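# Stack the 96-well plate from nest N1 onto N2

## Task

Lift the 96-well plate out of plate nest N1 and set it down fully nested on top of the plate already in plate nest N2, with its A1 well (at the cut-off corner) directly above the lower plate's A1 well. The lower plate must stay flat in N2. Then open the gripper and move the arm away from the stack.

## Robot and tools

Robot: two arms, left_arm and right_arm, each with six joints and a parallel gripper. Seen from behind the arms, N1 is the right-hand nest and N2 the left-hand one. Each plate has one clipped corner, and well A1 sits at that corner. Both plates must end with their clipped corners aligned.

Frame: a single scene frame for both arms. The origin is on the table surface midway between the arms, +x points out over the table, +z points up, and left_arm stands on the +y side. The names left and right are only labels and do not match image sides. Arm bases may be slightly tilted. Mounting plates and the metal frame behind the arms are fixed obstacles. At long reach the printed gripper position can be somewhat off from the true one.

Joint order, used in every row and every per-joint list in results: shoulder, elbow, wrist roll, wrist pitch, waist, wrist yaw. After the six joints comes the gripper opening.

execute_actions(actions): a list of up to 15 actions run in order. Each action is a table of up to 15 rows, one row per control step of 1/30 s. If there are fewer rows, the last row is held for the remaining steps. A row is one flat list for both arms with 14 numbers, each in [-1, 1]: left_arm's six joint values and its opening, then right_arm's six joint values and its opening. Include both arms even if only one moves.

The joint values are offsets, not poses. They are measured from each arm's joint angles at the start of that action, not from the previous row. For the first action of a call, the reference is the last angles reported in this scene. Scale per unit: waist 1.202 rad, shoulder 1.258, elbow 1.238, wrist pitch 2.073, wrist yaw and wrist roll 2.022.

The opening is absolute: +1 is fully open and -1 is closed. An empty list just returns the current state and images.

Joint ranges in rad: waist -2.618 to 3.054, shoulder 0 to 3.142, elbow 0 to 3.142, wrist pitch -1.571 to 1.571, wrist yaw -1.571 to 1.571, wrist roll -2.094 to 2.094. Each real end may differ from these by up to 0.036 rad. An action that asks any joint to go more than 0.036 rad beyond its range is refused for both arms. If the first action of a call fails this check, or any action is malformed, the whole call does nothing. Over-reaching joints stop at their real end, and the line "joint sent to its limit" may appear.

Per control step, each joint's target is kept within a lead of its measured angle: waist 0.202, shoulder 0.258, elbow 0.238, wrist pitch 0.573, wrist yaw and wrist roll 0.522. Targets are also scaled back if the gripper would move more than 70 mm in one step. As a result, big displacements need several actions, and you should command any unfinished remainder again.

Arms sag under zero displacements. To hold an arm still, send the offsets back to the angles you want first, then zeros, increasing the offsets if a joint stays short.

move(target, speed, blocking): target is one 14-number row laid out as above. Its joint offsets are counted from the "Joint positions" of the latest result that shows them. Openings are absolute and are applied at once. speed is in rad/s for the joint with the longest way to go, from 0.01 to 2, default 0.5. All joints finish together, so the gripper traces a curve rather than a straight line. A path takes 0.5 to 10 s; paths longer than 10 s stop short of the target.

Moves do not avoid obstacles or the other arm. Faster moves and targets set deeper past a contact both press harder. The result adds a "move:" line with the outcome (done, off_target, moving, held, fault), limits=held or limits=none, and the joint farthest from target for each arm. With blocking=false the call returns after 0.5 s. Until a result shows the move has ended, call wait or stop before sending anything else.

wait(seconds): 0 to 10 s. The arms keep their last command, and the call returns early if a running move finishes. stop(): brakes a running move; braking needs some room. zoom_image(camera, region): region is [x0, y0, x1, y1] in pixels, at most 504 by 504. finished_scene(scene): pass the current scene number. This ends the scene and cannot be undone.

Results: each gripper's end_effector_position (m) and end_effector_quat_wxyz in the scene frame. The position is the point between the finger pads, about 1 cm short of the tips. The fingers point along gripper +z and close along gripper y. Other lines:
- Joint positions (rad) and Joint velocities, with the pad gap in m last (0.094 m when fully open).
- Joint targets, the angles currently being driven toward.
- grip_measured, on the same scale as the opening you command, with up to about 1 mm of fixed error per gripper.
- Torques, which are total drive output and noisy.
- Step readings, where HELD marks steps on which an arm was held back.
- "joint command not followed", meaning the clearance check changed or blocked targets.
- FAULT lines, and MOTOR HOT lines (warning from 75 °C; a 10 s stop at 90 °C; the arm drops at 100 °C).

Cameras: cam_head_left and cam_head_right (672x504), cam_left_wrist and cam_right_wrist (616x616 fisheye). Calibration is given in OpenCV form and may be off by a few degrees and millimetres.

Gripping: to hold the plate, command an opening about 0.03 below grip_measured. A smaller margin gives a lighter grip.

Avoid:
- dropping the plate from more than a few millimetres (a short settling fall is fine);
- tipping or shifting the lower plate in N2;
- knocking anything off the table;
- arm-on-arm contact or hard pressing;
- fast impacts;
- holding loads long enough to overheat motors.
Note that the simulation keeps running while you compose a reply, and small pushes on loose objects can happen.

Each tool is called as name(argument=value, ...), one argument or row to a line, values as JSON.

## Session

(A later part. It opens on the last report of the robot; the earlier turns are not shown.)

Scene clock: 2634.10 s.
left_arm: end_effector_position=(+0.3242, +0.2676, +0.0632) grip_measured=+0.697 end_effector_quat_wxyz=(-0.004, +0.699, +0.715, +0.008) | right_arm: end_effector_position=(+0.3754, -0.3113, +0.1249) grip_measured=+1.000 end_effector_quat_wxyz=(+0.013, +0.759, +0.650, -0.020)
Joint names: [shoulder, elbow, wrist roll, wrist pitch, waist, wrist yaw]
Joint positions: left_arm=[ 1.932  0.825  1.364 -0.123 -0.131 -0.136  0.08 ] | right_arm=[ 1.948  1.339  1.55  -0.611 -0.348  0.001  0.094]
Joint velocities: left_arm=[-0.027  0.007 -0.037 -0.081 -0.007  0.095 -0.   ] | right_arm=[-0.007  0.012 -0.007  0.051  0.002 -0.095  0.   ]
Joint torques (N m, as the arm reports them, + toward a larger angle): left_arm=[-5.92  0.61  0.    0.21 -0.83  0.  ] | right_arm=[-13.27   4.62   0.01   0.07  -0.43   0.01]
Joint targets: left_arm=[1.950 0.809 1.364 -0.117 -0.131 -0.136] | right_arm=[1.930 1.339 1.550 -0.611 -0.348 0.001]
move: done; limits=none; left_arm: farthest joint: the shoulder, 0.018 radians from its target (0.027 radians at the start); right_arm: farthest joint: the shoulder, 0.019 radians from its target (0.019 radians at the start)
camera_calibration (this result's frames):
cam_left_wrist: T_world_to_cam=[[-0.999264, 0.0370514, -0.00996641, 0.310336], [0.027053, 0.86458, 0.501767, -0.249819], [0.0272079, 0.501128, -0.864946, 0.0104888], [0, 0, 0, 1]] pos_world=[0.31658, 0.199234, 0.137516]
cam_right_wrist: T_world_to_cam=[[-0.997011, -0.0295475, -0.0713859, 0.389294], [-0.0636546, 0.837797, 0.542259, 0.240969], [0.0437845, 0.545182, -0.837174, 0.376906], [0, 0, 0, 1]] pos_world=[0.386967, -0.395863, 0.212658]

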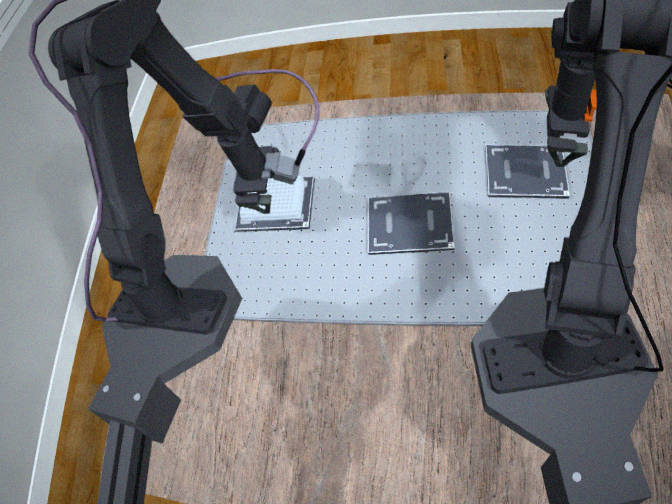

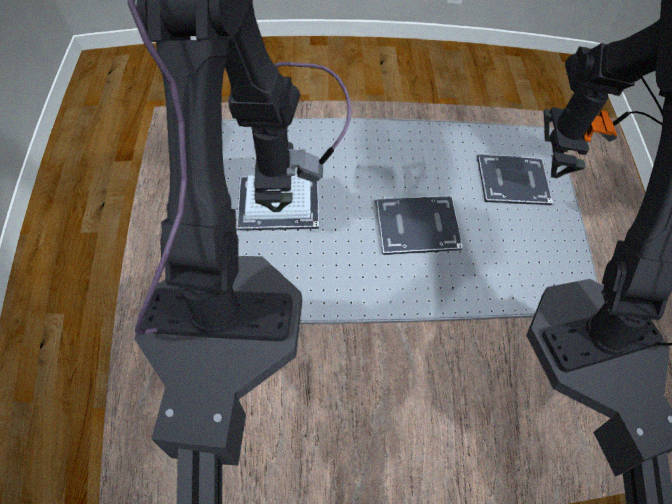

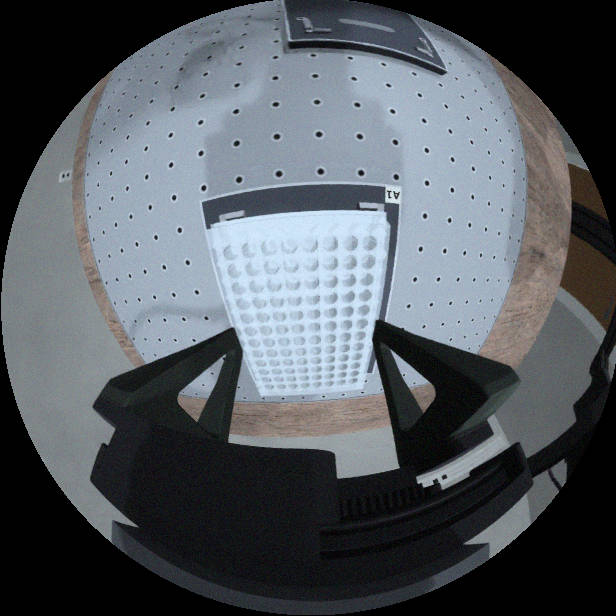

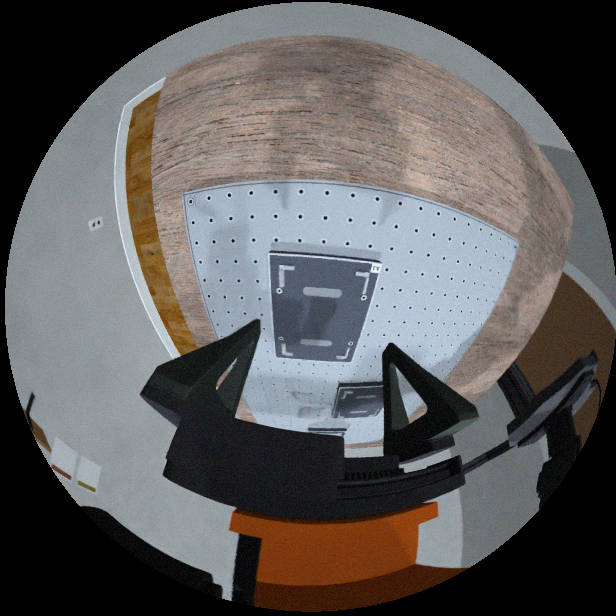

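execute_actions(
  actions=[
    [[-0.014,-0.013,0,0,0,0,0.67,-0.015,0,0,0,0,0,1]],
    [[-0.016,-0.013,0,-0.004,0,-0.001,0.67,-0.015,0,0,0,0,0,1],[-0.016,-0.013,0,-0.007,0,-0.002,0.67,-0.015,0,0,0,0,0,1],[-0.016,-0.013,0,-0.009,0,-0.003,0.67,-0.015,0,0,0,0,0,1],[-0.016,-0.013,0,-0.010,0,-0.003,0.67,-0.015,0,0,0,0,0,1],[-0.016,-0.013,0,-0.011,0,-0.003,0.67,-0.015,0,0,0,0,0,1],[-0.016,-0.013,0,-0.012,0,-0.003,0.67,-0.015,0,0,0,0,0,1],[-0.016,-0.013,0,-0.013,0,-0.003,0.67,-0.015,0,0,0,0,0,1]],
  ],
)

zoom_image(
  camera="cam_left_wrist",
  region=[190,185,270,265],
)

zoom_image(
  camera="cam_left_wrist",
  region=[330,175,410,255],
)

Scene clock: 2652.83 s.
left_arm: end_effector_position=(+0.3220, +0.2687, +0.0632) grip_measured=+0.697 end_effector_quat_wxyz=(-0.009, +0.700, +0.714, +0.007) | right_arm: end_effector_position=(+0.3754, -0.3113, +0.1249) grip_measured=+1.000 end_effector_quat_wxyz=(+0.013, +0.759, +0.650, -0.020)
Joint names: [shoulder, elbow, wrist roll, wrist pitch, waist, wrist yaw]
Joint positions: left_arm=[ 1.932  0.825  1.364 -0.133 -0.131 -0.14   0.08 ] | right_arm=[ 1.948  1.339  1.55  -0.611 -0.348  0.001  0.094]
Joint velocities: left_arm=[-0.007 -0.022 -0.066  0.051 -0.022 -0.007  0.   ] | right_arm=[-0.017  0.012  0.022  0.007  0.022  0.095  0.   ]
Joint torques (N m, as the arm reports them, + toward a larger angle): left_arm=[-8.55  0.59  0.   -0.04 -0.83  0.01] | right_arm=[-13.25   4.63   0.01   0.07  -0.44  -0.01]
Joint targets: left_arm=[1.912 0.809 1.364 -0.150 -0.131 -0.142] | right_arm=[1.930 1.339 1.550 -0.611 -0.348 0.001]
Step readings (joint positions; steps 1 to 15: 1st action; 16 to 30: 2nd action):
0: left_arm=[1.932 0.825 1.364 -0.123 -0.131 -0.136] | right_arm=[1.948 1.339 1.550 -0.611 -0.348 0.001]
1: left_arm=[1.932 0.825 1.364 -0.123 -0.131 -0.136] | right_arm=[1.948 1.339 1.550 -0.611 -0.348 0.001]
2: left_arm=[1.932 0.825 1.364 -0.123 -0.131 -0.136] | right_arm=[1.948 1.339 1.550 -0.611 -0.348 0.001]
4: left_arm=[1.932 0.825 1.364 -0.123 -0.131 -0.136] | right_arm=[1.948 1.339 1.550 -0.611 -0.348 0.001]
8: left_arm=[1.932 0.825 1.364 -0.123 -0.131 -0.136] | right_arm=[1.948 1.339 1.550 -0.611 -0.348 0.001]
15: left_arm=[1.932 0.825 1.364 -0.123 -0.131 -0.136] | right_arm=[1.948 1.339 1.550 -0.611 -0.348 0.001]
16: left_arm=[1.932 0.825 1.364 -0.124 -0.131 -0.136] | right_arm=[1.948 1.339 1.550 -0.611 -0.348 0.001]
17: left_arm=[1.932 0.825 1.364 -0.124 -0.131 -0.136] | right_arm=[1.948 1.339 1.550 -0.611 -0.348 0.001]
19: left_arm=[1.932 0.825 1.364 -0.124 -0.131 -0.136] | right_arm=[1.948 1.339 1.550 -0.611 -0.348 0.001]
23: left_arm=[1.932 0.825 1.364 -0.125 -0.131 -0.136] | right_arm=[1.948 1.339 1.550 -0.611 -0.348 0.001]
30: Joint positions above
camera_calibration (this result's frames):
cam_left_wrist: T_world_to_cam=[[-0.999268, 0.0382248, -0.00122193, 0.307252], [0.0323386, 0.861584, 0.506583, -0.251985], [0.0204169, 0.506173, -0.86219, 0.0106366], [0, 0, 0, 1]] pos_world=[0.314959, 0.199978, 0.137198]
cam_right_wrist: T_world_to_cam=[[-0.997011, -0.0295475, -0.0713859, 0.389294], [-0.0636546, 0.837797, 0.542259, 0.240969], [0.0437845, 0.545182, -0.837174, 0.376906], [0, 0, 0, 1]] pos_world=[0.386967, -0.395863, 0.212658]

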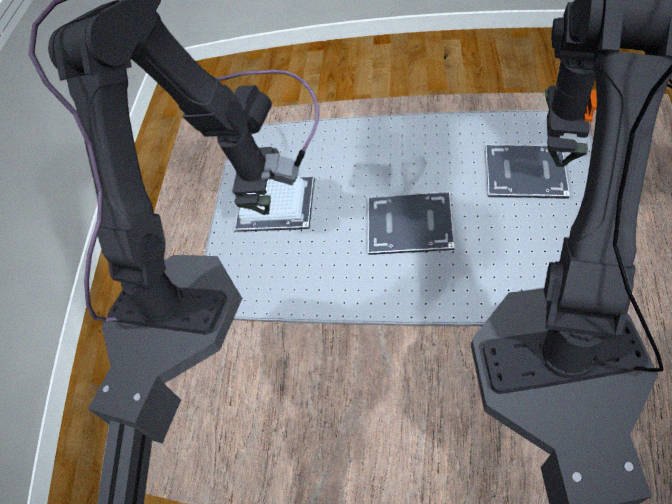

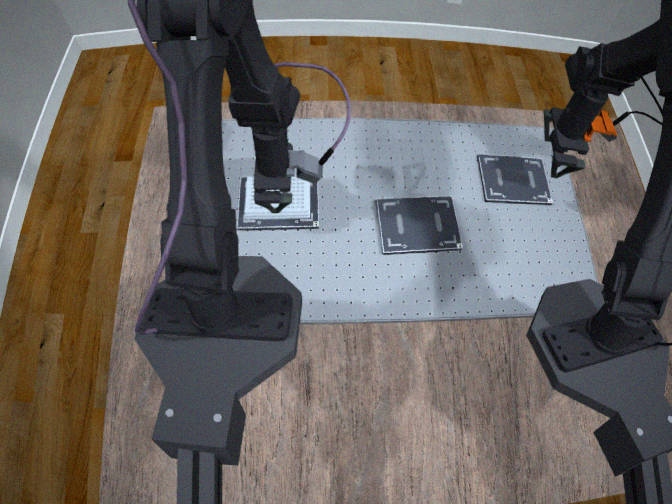

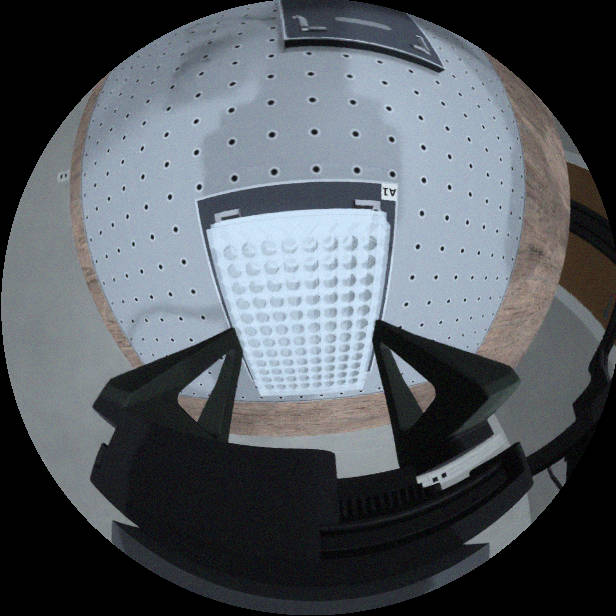

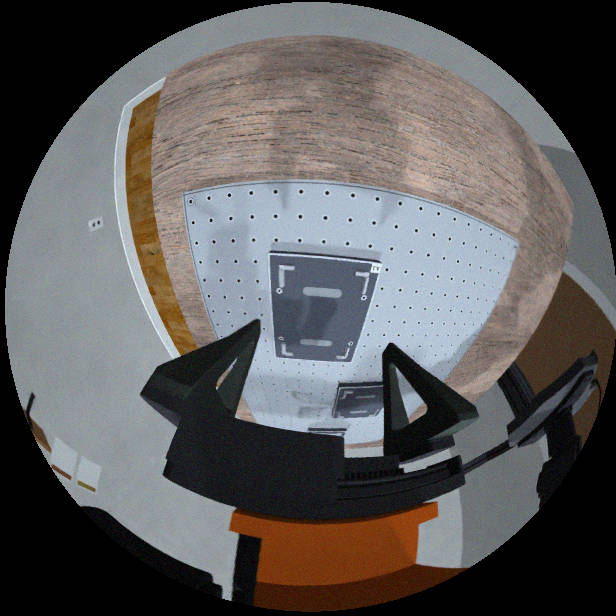

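Region (190, 185, 270, 265) of cam_left_wrist's 616x616 image, scaled by 6.300, with more detail than that image has.

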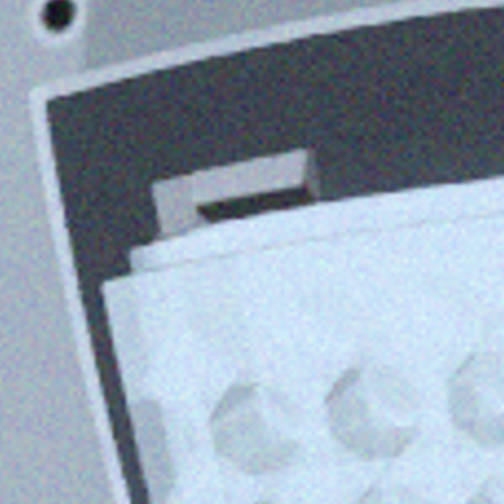

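Region (330, 175, 410, 255) of cam_left_wrist's 616x616 image, scaled by 6.300, with more detail than that image has.

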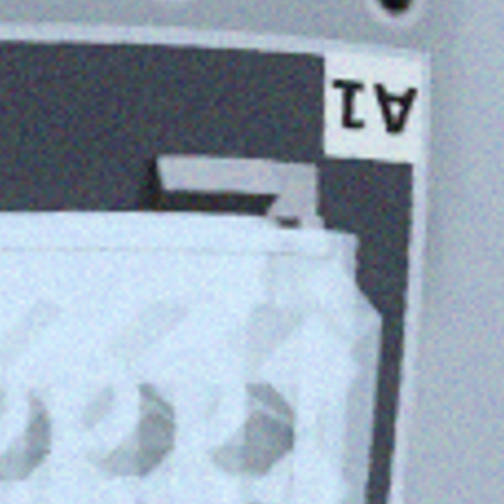

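execute_actions(
  actions=[
    [[-0.016,-0.013,0,0.002,0,0,0.67,-0.015,0,0,0,0,0,1],[-0.016,-0.013,0,0.003,0,0,0.67,-0.015,0,0,0,0,0,1],[-0.016,-0.013,0,0.004,0,0,0.67,-0.015,0,0,0,0,0,1],[-0.016,-0.013,0,0.0047,0,0,0.67,-0.015,0,0,0,0,0,1]],
    [[-0.016,-0.013,-0.002,0,0,0.003,0.67,-0.015,0,0,0,0,0,1],[-0.016,-0.013,-0.003,0,0,0.005,0.67,-0.015,0,0,0,0,0,1],[-0.016,-0.013,-0.004,0,0,0.007,0.67,-0.015,0,0,0,0,0,1],[-0.016,-0.013,-0.005,0,0,0.008,0.67,-0.015,0,0,0,0,0,1],[-0.016,-0.013,-0.0057,0,0,0.0087,0.67,-0.015,0,0,0,0,0,1],[-0.016,-0.013,-0.0057,0,0,0.0092,0.67,-0.015,0,0,0,0,0,1],[-0.016,-0.013,-0.0057,0,0,0.0092,0.67,-0.015,0,0,0,0,0,1],[-0.016,-0.013,-0.0057,0,0,0.0092,0.67,-0.015,0,0,0,0,0,1],[-0.016,-0.013,-0.0057,0,0,0.0092,0.67,-0.015,0,0,0,0,0,1],[-0.016,-0.013,-0.0057,0,0,0.0092,0.67,-0.015,0,0,0,0,0,1],[-0.016,-0.013,0,0,0,0.0092,0.67,-0.015,0,0,0,0,0,1]],
  ],
)

zoom_image(
  camera="cam_left_wrist",
  region=[190,185,270,265],
)

zoom_image(
  camera="cam_left_wrist",
  region=[330,175,410,255],
)

Scene clock: 2665.00 s.
left_arm: end_effector_position=(+0.3228, +0.2679, +0.0632) grip_measured=+0.697 end_effector_quat_wxyz=(-0.006, +0.698, +0.716, +0.006) | right_arm: end_effector_position=(+0.3754, -0.3113, +0.1249) grip_measured=+1.000 end_effector_quat_wxyz=(+0.013, +0.759, +0.650, -0.020)
Joint names: [shoulder, elbow, wrist roll, wrist pitch, waist, wrist yaw]
Joint positions: left_arm=[ 1.932  0.825  1.36  -0.129 -0.131 -0.136  0.08 ] | right_arm=[ 1.948  1.339  1.55  -0.611 -0.348  0.001  0.094]
Joint velocities: left_arm=[-0.017 -0.017  0.022 -0.007  0.002 -0.022 -0.   ] | right_arm=[-0.012 -0.002  0.022 -0.051 -0.017  0.007  0.   ]
Joint torques (N m, as the arm reports them, + toward a larger angle): left_arm=[-8.55  0.6   0.03  0.13 -0.83  0.11] | right_arm=[-13.24   4.61   0.02   0.06  -0.43   0.  ]
Joint targets: left_arm=[1.912 0.809 1.363 -0.129 -0.131 -0.122] | right_arm=[1.930 1.339 1.550 -0.611 -0.348 0.001]
Step readings (joint positions; steps 1 to 15: 1st action; 16 to 30: 2nd action):
0: left_arm=[1.932 0.825 1.364 -0.133 -0.131 -0.141] | right_arm=[1.948 1.339 1.550 -0.611 -0.348 0.001]
1: left_arm=[1.932 0.825 1.364 -0.133 -0.131 -0.141] | right_arm=[1.948 1.339 1.550 -0.611 -0.348 0.001]
2: left_arm=[1.932 0.825 1.364 -0.133 -0.131 -0.141] | right_arm=[1.948 1.339 1.550 -0.611 -0.348 0.001]
4: left_arm=[1.932 0.825 1.364 -0.132 -0.131 -0.141] | right_arm=[1.948 1.339 1.550 -0.611 -0.348 0.001]
8: left_arm=[1.932 0.825 1.364 -0.130 -0.131 -0.141] | right_arm=[1.948 1.339 1.550 -0.611 -0.348 0.001]
15: left_arm=[1.932 0.825 1.364 -0.129 -0.131 -0.141] | right_arm=[1.948 1.339 1.550 -0.611 -0.348 0.001]
16: left_arm=[1.932 0.825 1.364 -0.129 -0.131 -0.141] | right_arm=[1.948 1.339 1.550 -0.611 -0.348 0.001]
17: left_arm=[1.932 0.825 1.364 -0.129 -0.131 -0.141] | right_arm=[1.948 1.339 1.550 -0.611 -0.348 0.001]
19: left_arm=[1.932 0.825 1.363 -0.129 -0.131 -0.140] | right_arm=[1.948 1.339 1.550 -0.611 -0.348 0.001]
23: left_arm=[1.932 0.825 1.361 -0.129 -0.131 -0.138] | right_arm=[1.948 1.339 1.550 -0.611 -0.348 0.001]
30: Joint positions above
camera_calibration (this result's frames):
cam_left_wrist: T_world_to_cam=[[-0.999414, 0.0339285, -0.00447091, 0.309486], [0.0270804, 0.863954, 0.502842, -0.249976], [0.0209233, 0.502426, -0.864367, 0.0120085], [0, 0, 0, 1]] pos_world=[0.315823, 0.199434, 0.137462]
cam_right_wrist: T_world_to_cam=[[-0.997011, -0.0295475, -0.0713859, 0.389294], [-0.0636546, 0.837797, 0.542259, 0.240969], [0.0437845, 0.545182, -0.837174, 0.376906], [0, 0, 0, 1]] pos_world=[0.386967, -0.395863, 0.212658]

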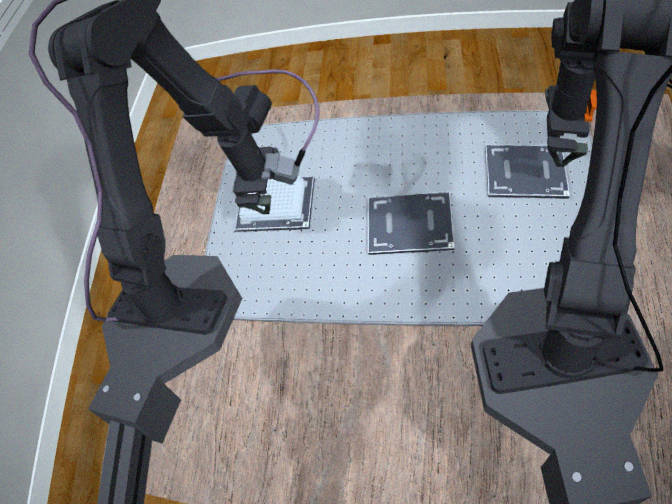

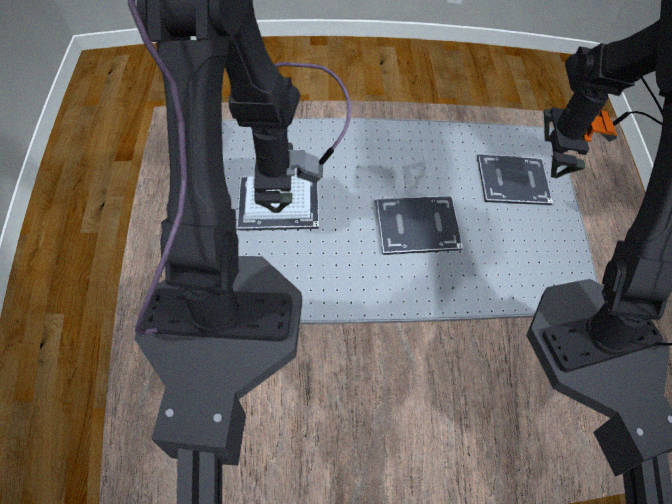

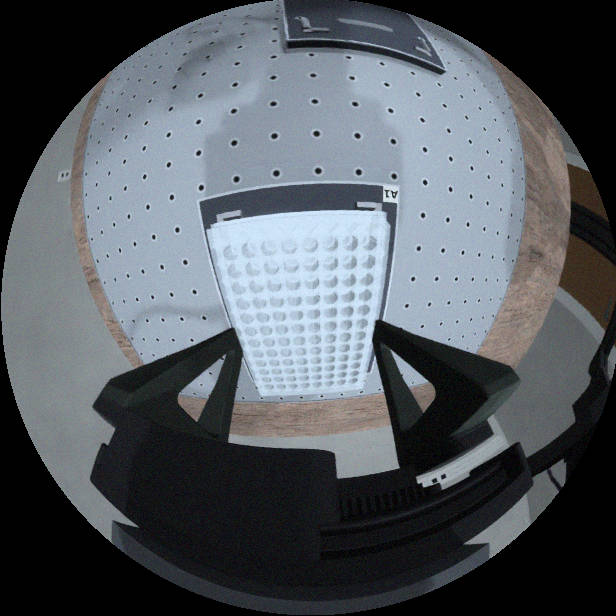

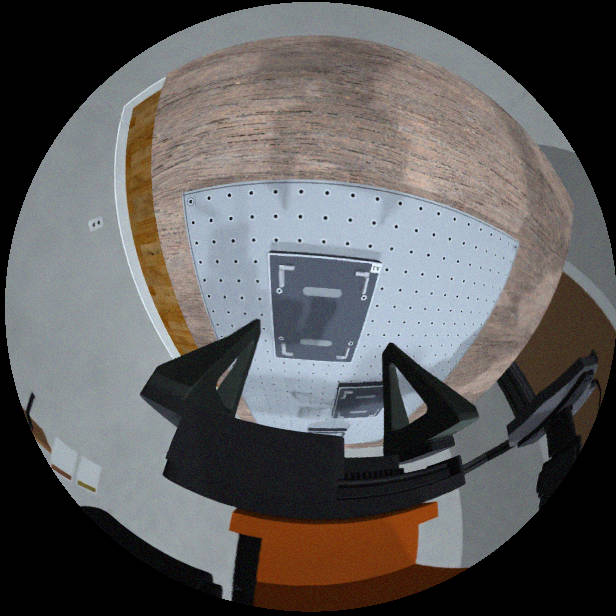

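Region (190, 185, 270, 265) of cam_left_wrist's 616x616 image, scaled by 6.300, with more detail than that image has.

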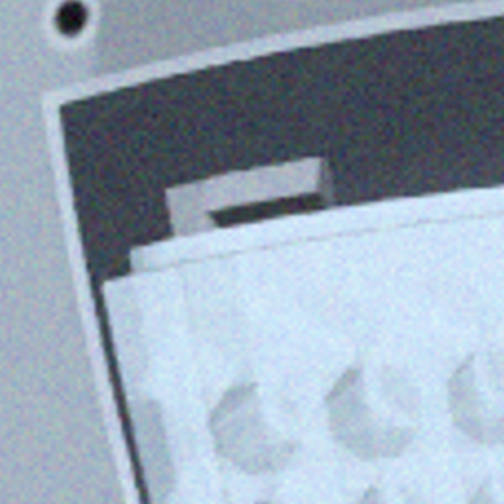

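Region (330, 175, 410, 255) of cam_left_wrist's 616x616 image, scaled by 6.300, with more detail than that image has.

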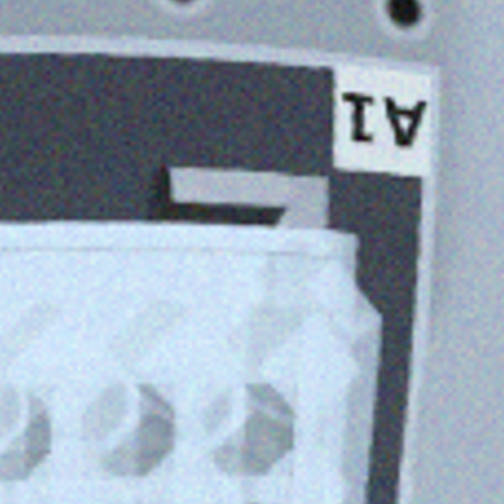

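execute_actions(
  actions=[
    [[-0.016,-0.013,0,0,0,0.004,0.68,-0.015,0,0,0,0,0,1],[-0.016,-0.013,0,0,0,0.002,0.69,-0.015,0,0,0,0,0,1],[-0.016,-0.013,0,0,0,0,0.70,-0.015,0,0,0,0,0,1],[-0.016,-0.013,0,0,0,0,0.71,-0.015,0,0,0,0,0,1],[-0.016,-0.013,0,0,0,0,0.72,-0.015,0,0,0,0,0,1],[-0.016,-0.013,0,0,0,0,0.73,-0.015,0,0,0,0,0,1],[-0.016,-0.013,0,0,0,0,0.74,-0.015,0,0,0,0,0,1],[-0.016,-0.013,0,0,0,0,0.75,-0.015,0,0,0,0,0,1],[-0.016,-0.013,0,0,0,0,0.76,-0.015,0,0,0,0,0,1]],
  ],
)

zoom_image(
  camera="cam_left_wrist",
  region=[190,185,270,265],
)

zoom_image(
  camera="cam_left_wrist",
  region=[330,175,410,255],
)

Scene clock: 2671.43 s.
left_arm: end_effector_position=(+0.3228, +0.2678, +0.0632) grip_measured=+0.759 end_effector_quat_wxyz=(-0.006, +0.698, +0.716, +0.006) | right_arm: end_effector_position=(+0.3754, -0.3113, +0.1249) grip_measured=+1.000 end_effector_quat_wxyz=(+0.013, +0.759, +0.650, -0.020)
Joint names: [shoulder, elbow, wrist roll, wrist pitch, waist, wrist yaw]
Joint positions: left_arm=[ 1.932  0.825  1.36  -0.129 -0.131 -0.136  0.083] | right_arm=[ 1.948  1.339  1.55  -0.611 -0.348  0.001  0.094]
Joint velocities: left_arm=[ 0.017  0.012  0.007 -0.037 -0.002  0.037 -0.001] | right_arm=[-0.002  0.002  0.037  0.007  0.007  0.007  0.   ]
Joint torques (N m, as the arm reports them, + toward a larger angle): left_arm=[-8.55  0.6   0.    0.13 -0.83  0.  ] | right_arm=[-13.26   4.64   0.01   0.08  -0.44   0.01]
Joint targets: left_arm=[1.912 0.809 1.360 -0.129 -0.131 -0.136] | right_arm=[1.930 1.339 1.550 -0.611 -0.348 0.001]
Step readings (joint positions):
0: left_arm=[1.932 0.825 1.360 -0.129 -0.131 -0.136] | right_arm=[1.948 1.339 1.550 -0.611 -0.348 0.001]
1: left_arm=[1.932 0.825 1.360 -0.129 -0.131 -0.136] | right_arm=[1.948 1.339 1.550 -0.611 -0.348 0.001]
2: left_arm=[1.932 0.825 1.360 -0.129 -0.131 -0.136] | right_arm=[1.948 1.339 1.550 -0.611 -0.348 0.001]
4: left_arm=[1.932 0.825 1.360 -0.129 -0.131 -0.136] | right_arm=[1.948 1.339 1.550 -0.611 -0.348 0.001]
8: left_arm=[1.932 0.825 1.360 -0.129 -0.131 -0.136] | right_arm=[1.948 1.339 1.550 -0.611 -0.348 0.001]
15: Joint positions above
camera_calibration (this result's frames):
cam_left_wrist: T_world_to_cam=[[-0.999415, 0.0339256, -0.00441301, 0.309473], [0.0271148, 0.864142, 0.502516, -0.249958], [0.0208616, 0.502102, -0.864557, 0.01216], [0, 0, 0, 1]] pos_world=[0.315816, 0.199395, 0.137487]
cam_right_wrist: T_world_to_cam=[[-0.997011, -0.0295475, -0.0713859, 0.389294], [-0.0636546, 0.837797, 0.542259, 0.240969], [0.0437845, 0.545182, -0.837174, 0.376906], [0, 0, 0, 1]] pos_world=[0.386967, -0.395863, 0.212658]

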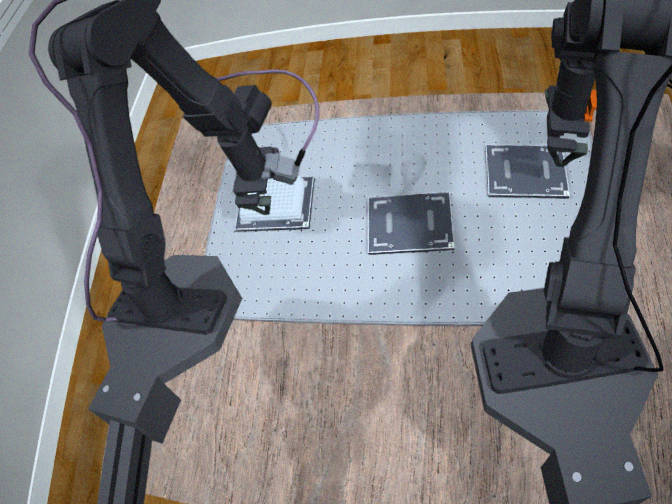

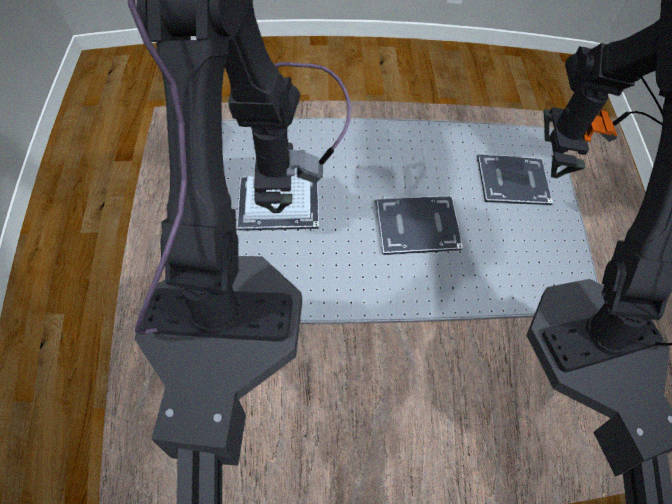

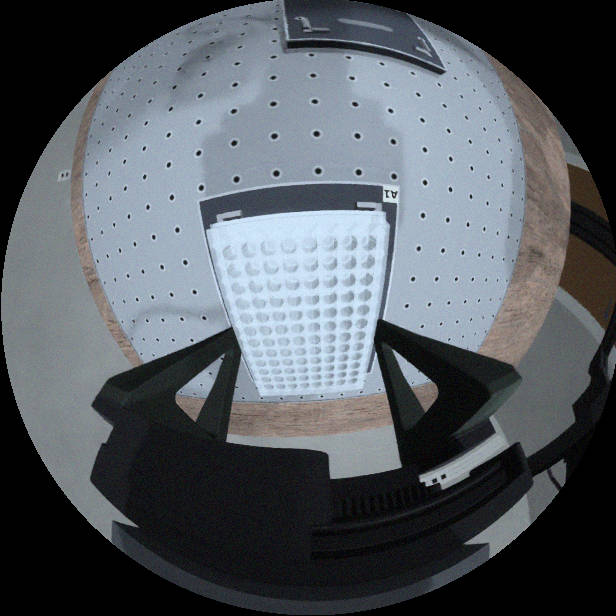

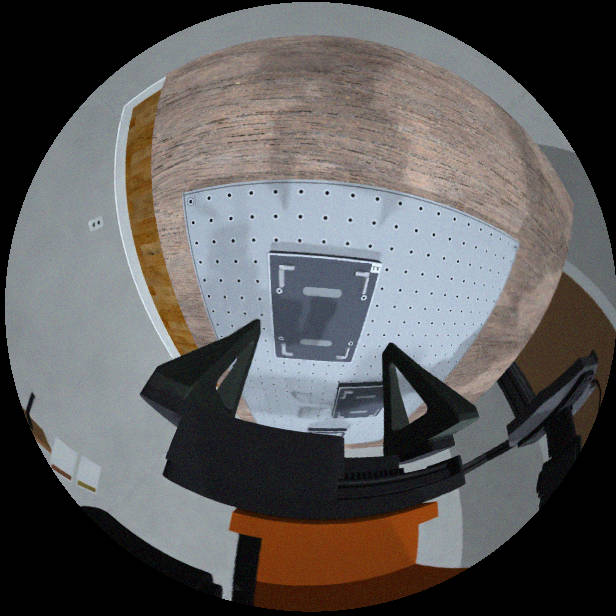

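Region (190, 185, 270, 265) of cam_left_wrist's 616x616 image, scaled by 6.300, with more detail than that image has.

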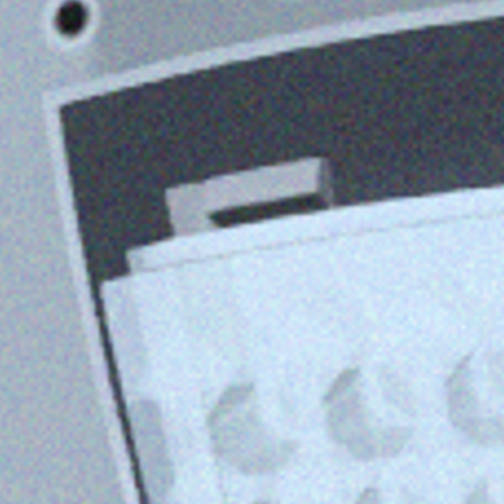

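Region (330, 175, 410, 255) of cam_left_wrist's 616x616 image, scaled by 6.300, with more detail than that image has.

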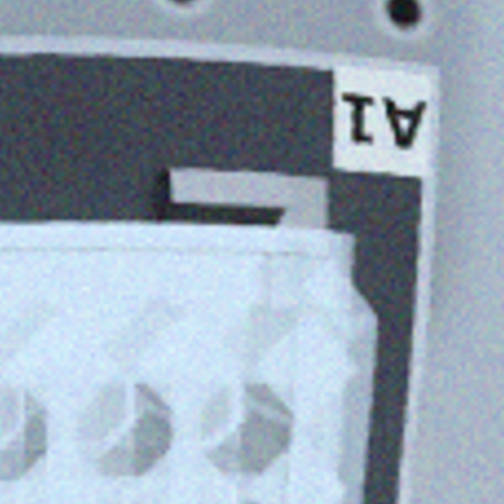

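move(
  target=[0.0103,-0.013,0,0,0,0,0.72,-0.015,0,0,0,0,0,1],
  speed=0.01,
)

zoom_image(
  camera="cam_left_wrist",
  region=[190,185,270,265],
)

zoom_image(
  camera="cam_left_wrist",
  region=[330,175,410,255],
)

Scene clock: 2685.83 s.
left_arm: end_effector_position=(+0.3228, +0.2678, +0.0632) grip_measured=+0.730 end_effector_quat_wxyz=(-0.006, +0.698, +0.716, +0.006) | right_arm: end_effector_position=(+0.3754, -0.3113, +0.1249) grip_measured=+1.000 end_effector_quat_wxyz=(+0.013, +0.759, +0.650, -0.020)
Joint names: [shoulder, elbow, wrist roll, wrist pitch, waist, wrist yaw]
Joint positions: left_arm=[ 1.932  0.825  1.36  -0.129 -0.131 -0.136  0.081] | right_arm=[ 1.948  1.339  1.55  -0.611 -0.348  0.001  0.094]
Joint velocities: left_arm=[ 0.007 -0.002 -0.007  0.007  0.012 -0.022 -0.001] | right_arm=[-0.002 -0.017 -0.007 -0.051  0.002 -0.051  0.   ]
Joint torques (N m, as the arm reports them, + toward a larger angle): left_arm=[-6.25  0.59  0.    0.13 -0.83  0.  ] | right_arm=[-13.24   4.61   0.01   0.06  -0.4    0.  ]
Joint targets: left_arm=[1.945 0.809 1.360 -0.129 -0.131 -0.136] | right_arm=[1.930 1.339 1.550 -0.611 -0.348 0.001]
move: done; limits=none; left_arm: farthest joint: the elbow, 0.017 radians from its target (0.017 radians at the start); right_arm: farthest joint: the shoulder, 0.019 radians from its target (0.019 radians at the start)
camera_calibration (this result's frames):
cam_left_wrist: T_world_to_cam=[[-0.999415, 0.0339256, -0.00441301, 0.309473], [0.0271148, 0.864142, 0.502516, -0.249958], [0.0208616, 0.502102, -0.864557, 0.01216], [0, 0, 0, 1]] pos_world=[0.315816, 0.199395, 0.137487]
cam_right_wrist: T_world_to_cam=[[-0.997011, -0.0295475, -0.0713859, 0.389294], [-0.0636546, 0.837797, 0.542259, 0.240969], [0.0437845, 0.545182, -0.837174, 0.376906], [0, 0, 0, 1]] pos_world=[0.386967, -0.395863, 0.212658]

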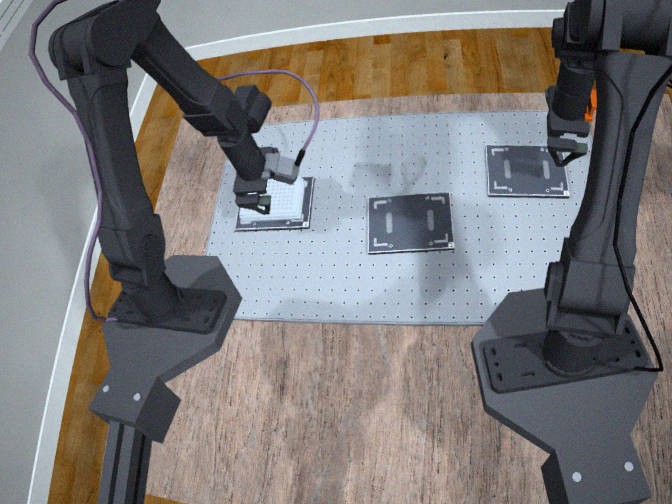

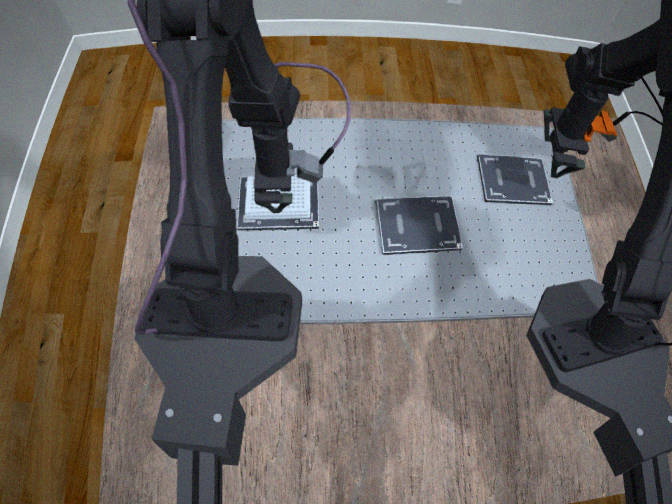

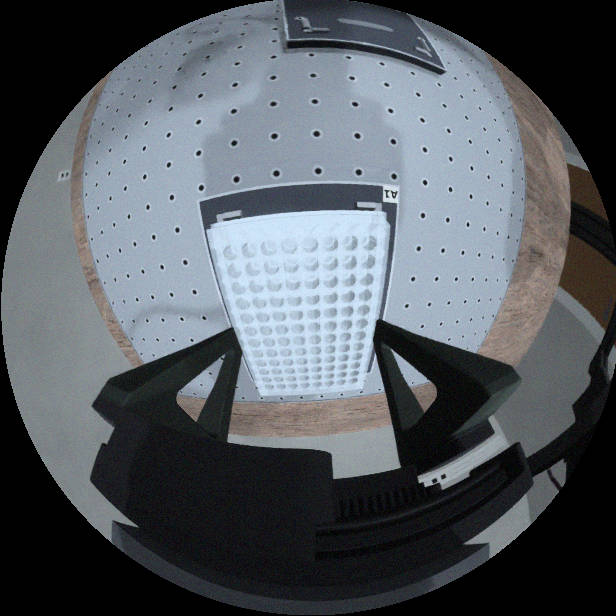

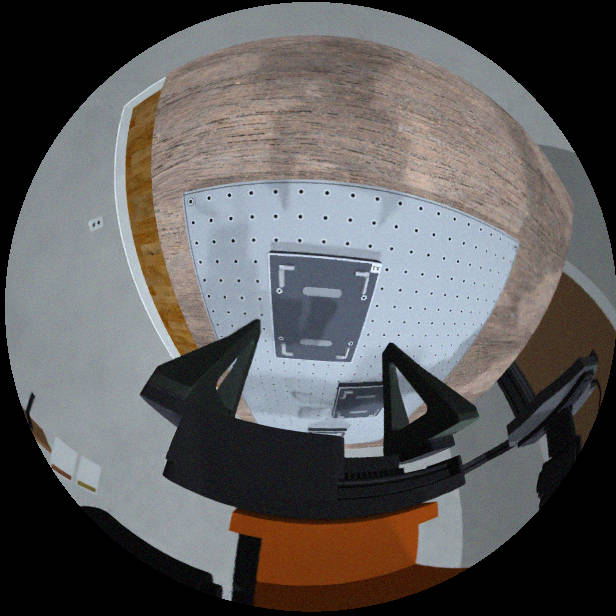

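Region (190, 185, 270, 265) of cam_left_wrist's 616x616 image, scaled by 6.300, with more detail than that image has.

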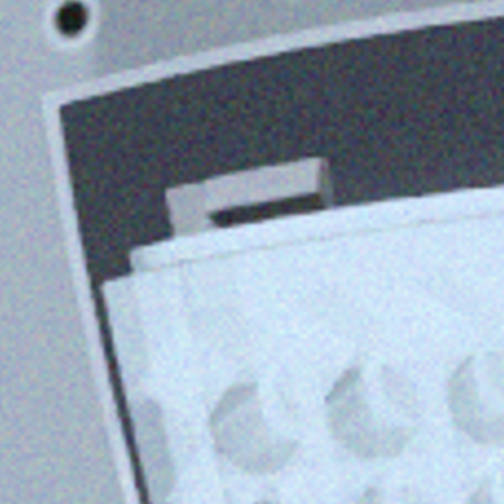

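Region (330, 175, 410, 255) of cam_left_wrist's 616x616 image, scaled by 6.300, with more detail than that image has.

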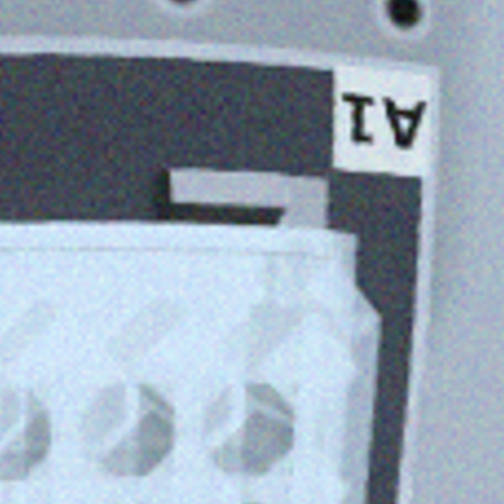

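move(
  target=[0.019,-0.013,0,0,0,0,0.67,-0.015,0,0,0,0,0,1],
  speed=0.03,
)

Scene clock: 2691.60 s.
left_arm: end_effector_position=(+0.3209, +0.2680, +0.0613) grip_measured=+0.695 end_effector_quat_wxyz=(-0.009, +0.699, +0.715, +0.004) | right_arm: end_effector_position=(+0.3754, -0.3113, +0.1249) grip_measured=+1.000 end_effector_quat_wxyz=(+0.013, +0.759, +0.650, -0.020)
Joint names: [shoulder, elbow, wrist roll, wrist pitch, waist, wrist yaw]
Joint positions: left_arm=[ 1.939  0.825  1.36  -0.128 -0.131 -0.136  0.08 ] | right_arm=[ 1.948  1.339  1.55  -0.611 -0.348  0.001  0.094]
Joint velocities: left_arm=[-0.022 -0.012 -0.022 -0.007 -0.012 -0.051 -0.   ] | right_arm=[ 0.002 -0.007  0.037 -0.022 -0.012  0.022  0.   ]
Joint torques (N m, as the arm reports them, + toward a larger angle): left_arm=[-5.97  0.57  0.    0.11 -0.85  0.01] | right_arm=[-13.27   4.62   0.     0.07  -0.42   0.  ]
Joint targets: left_arm=[1.956 0.809 1.360 -0.130 -0.131 -0.136] | right_arm=[1.930 1.339 1.550 -0.611 -0.348 0.001]
move: done; limits=none; left_arm: farthest joint: the shoulder, 0.017 radians from its target (0.024 radians at the start); right_arm: farthest joint: the shoulder, 0.019 radians from its target (0.019 radians at the start)
camera_calibration (this result's frames):
cam_left_wrist: T_world_to_cam=[[-0.999396, 0.0346989, 0.00189452, 0.307011], [0.0309296, 0.863333, 0.503686, -0.250218], [0.0158418, 0.503441, -0.863884, 0.0117066], [0, 0, 0, 1]] pos_world=[0.314379, 0.199475, 0.135563]
cam_right_wrist: T_world_to_cam=[[-0.997011, -0.0295475, -0.0713859, 0.389294], [-0.0636546, 0.837797, 0.542259, 0.240969], [0.0437845, 0.545182, -0.837174, 0.376906], [0, 0, 0, 1]] pos_world=[0.386967, -0.395863, 0.212658]

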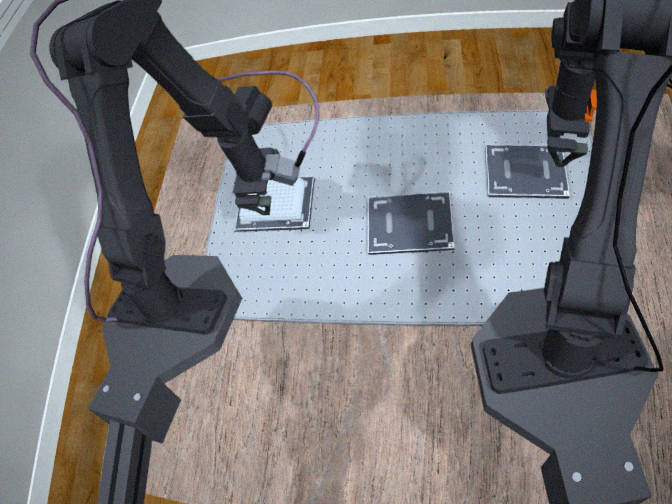

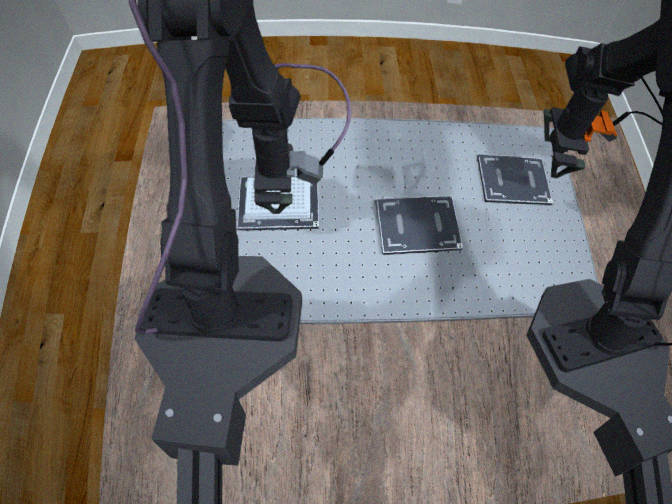

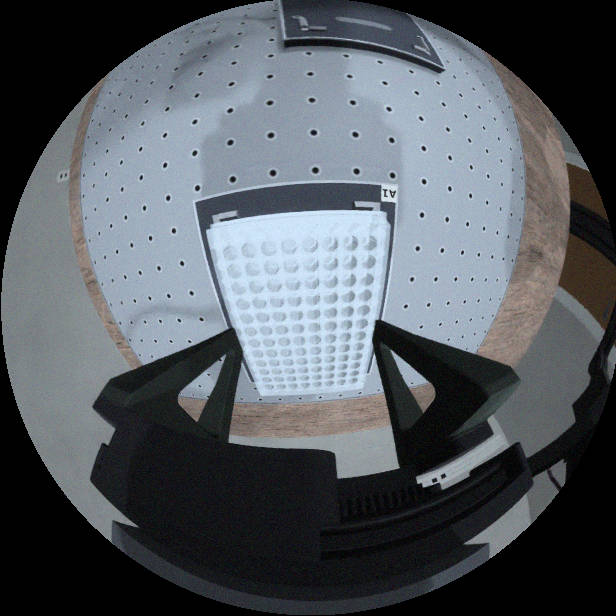

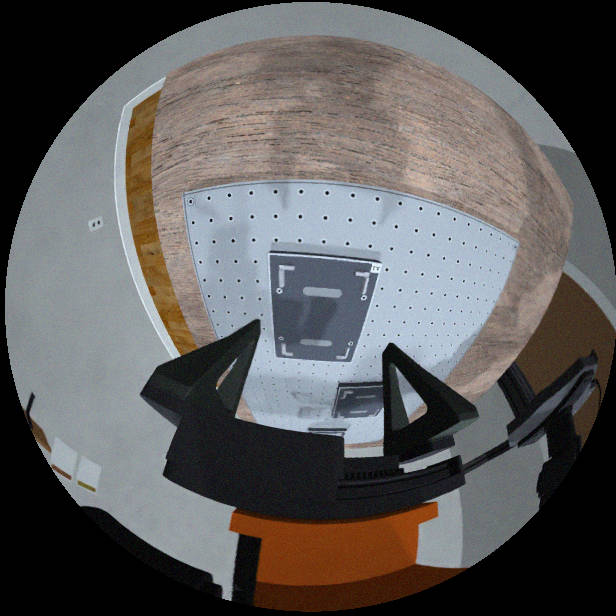

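execute_actions(
  actions=[
    [[-0.005,-0.013,0,0,0,0,0.67,-0.015,0,0,0,0,0,1],[-0.010,-0.013,0,0,0,0,0.68,-0.015,0,0,0,0,0,1],[-0.014,-0.013,0,0,0,0,0.70,-0.015,0,0,0,0,0,1],[-0.014,-0.013,0,0,0,0,0.72,-0.015,0,0,0,0,0,1],[-0.014,-0.013,0,0,0,0,0.74,-0.015,0,0,0,0,0,1],[-0.014,-0.013,0,0,0,0,0.77,-0.015,0,0,0,0,0,1],[-0.014,-0.013,0,0,0,0,0.82,-0.015,0,0,0,0,0,1],[-0.014,-0.013,0,0,0,0,0.9,-0.015,0,0,0,0,0,1],[-0.014,-0.013,0,0,0,0,1.0,-0.015,0,0,0,0,0,1]],
  ],
)

zoom_image(
  camera="cam_left_wrist",
  region=[190,185,410,265],
)

Scene clock: 2702.20 s.
left_arm: end_effector_position=(+0.3211, +0.2681, +0.0615) grip_measured=+1.000 end_effector_quat_wxyz=(-0.009, +0.699, +0.715, +0.005) | right_arm: end_effector_position=(+0.3754, -0.3113, +0.1249) grip_measured=+1.000 end_effector_quat_wxyz=(+0.013, +0.759, +0.650, -0.020)
Joint names: [shoulder, elbow, wrist roll, wrist pitch, waist, wrist yaw]
Joint positions: left_arm=[ 1.938  0.825  1.36  -0.129 -0.131 -0.137  0.094] | right_arm=[ 1.948  1.339  1.55  -0.611 -0.348  0.001  0.094]
Joint velocities: left_arm=[-0.007 -0.012  0.037 -0.022 -0.027 -0.037  0.   ] | right_arm=[-0.017 -0.012 -0.007  0.037 -0.017 -0.051  0.   ]
Joint torques (N m, as the arm reports them, + toward a larger angle): left_arm=[-8.36  0.56  0.    0.13 -0.91  0.  ] | right_arm=[-13.23   4.61   0.01   0.07  -0.41   0.  ]
Joint targets: left_arm=[1.921 0.809 1.360 -0.128 -0.131 -0.136] | right_arm=[1.930 1.339 1.550 -0.611 -0.348 0.001]
Step readings (joint positions):
0: left_arm=[1.939 0.825 1.360 -0.128 -0.131 -0.136] | right_arm=[1.948 1.339 1.550 -0.611 -0.348 0.001]
1: left_arm=[1.939 0.825 1.360 -0.128 -0.131 -0.136] | right_arm=[1.948 1.339 1.550 -0.611 -0.348 0.001]
2: left_arm=[1.939 0.825 1.360 -0.128 -0.131 -0.136] | right_arm=[1.948 1.339 1.550 -0.611 -0.348 0.001]
4: left_arm=[1.939 0.825 1.360 -0.128 -0.131 -0.136] | right_arm=[1.948 1.339 1.550 -0.611 -0.348 0.001]
8: left_arm=[1.938 0.825 1.360 -0.129 -0.131 -0.137] | right_arm=[1.948 1.339 1.550 -0.611 -0.348 0.001]
15: Joint positions above
camera_calibration (this result's frames):
cam_left_wrist: T_world_to_cam=[[-0.999398, 0.0346568, 0.00146217, 0.307183], [0.0306704, 0.86318, 0.503963, -0.250273], [0.0162037, 0.503705, -0.863724, 0.011644], [0, 0, 0, 1]] pos_world=[0.314485, 0.199519, 0.135736]
cam_right_wrist: T_world_to_cam=[[-0.997011, -0.0295475, -0.0713859, 0.389294], [-0.0636546, 0.837797, 0.542259, 0.240969], [0.0437845, 0.545182, -0.837174, 0.376906], [0, 0, 0, 1]] pos_world=[0.386967, -0.395863, 0.212658]

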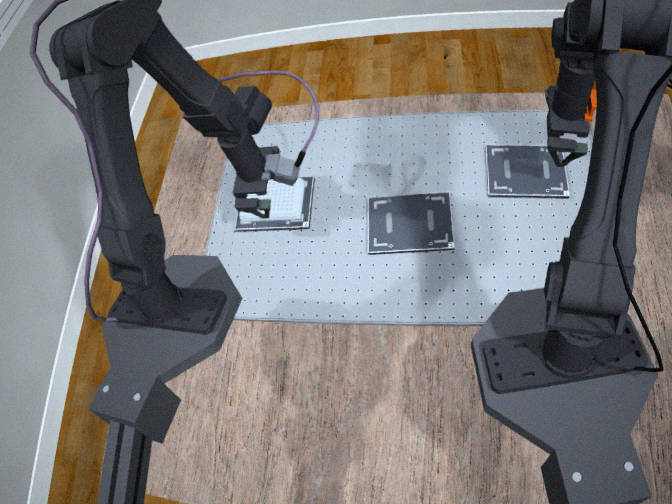

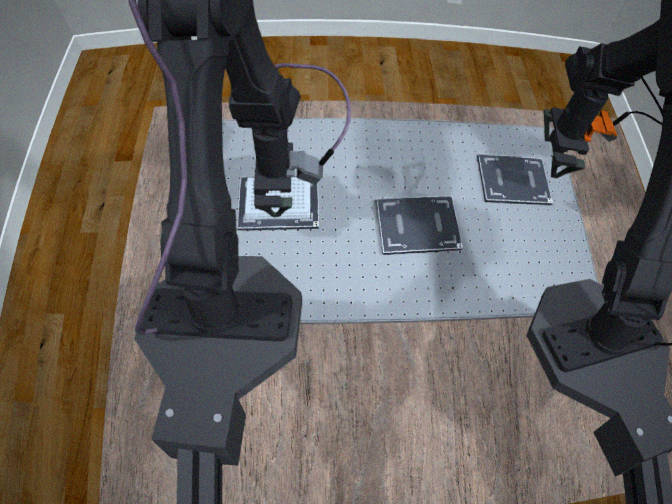

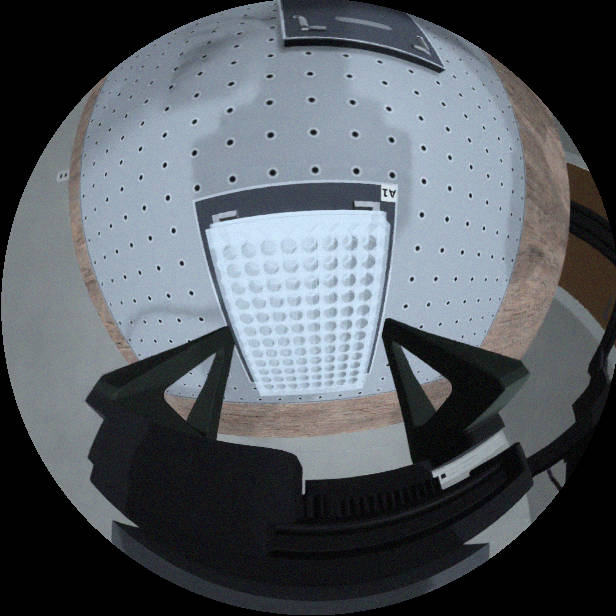

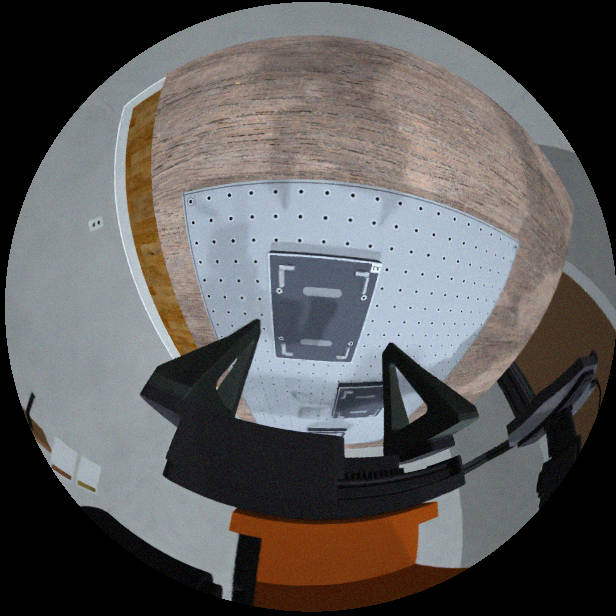

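Region (190, 185, 410, 265) of cam_left_wrist's 616x616 image, scaled by 2.291, with more detail than that image has; it fills the top 183 rows of this view, and the rest is white.

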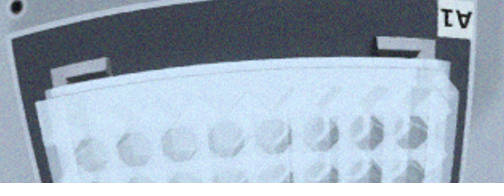

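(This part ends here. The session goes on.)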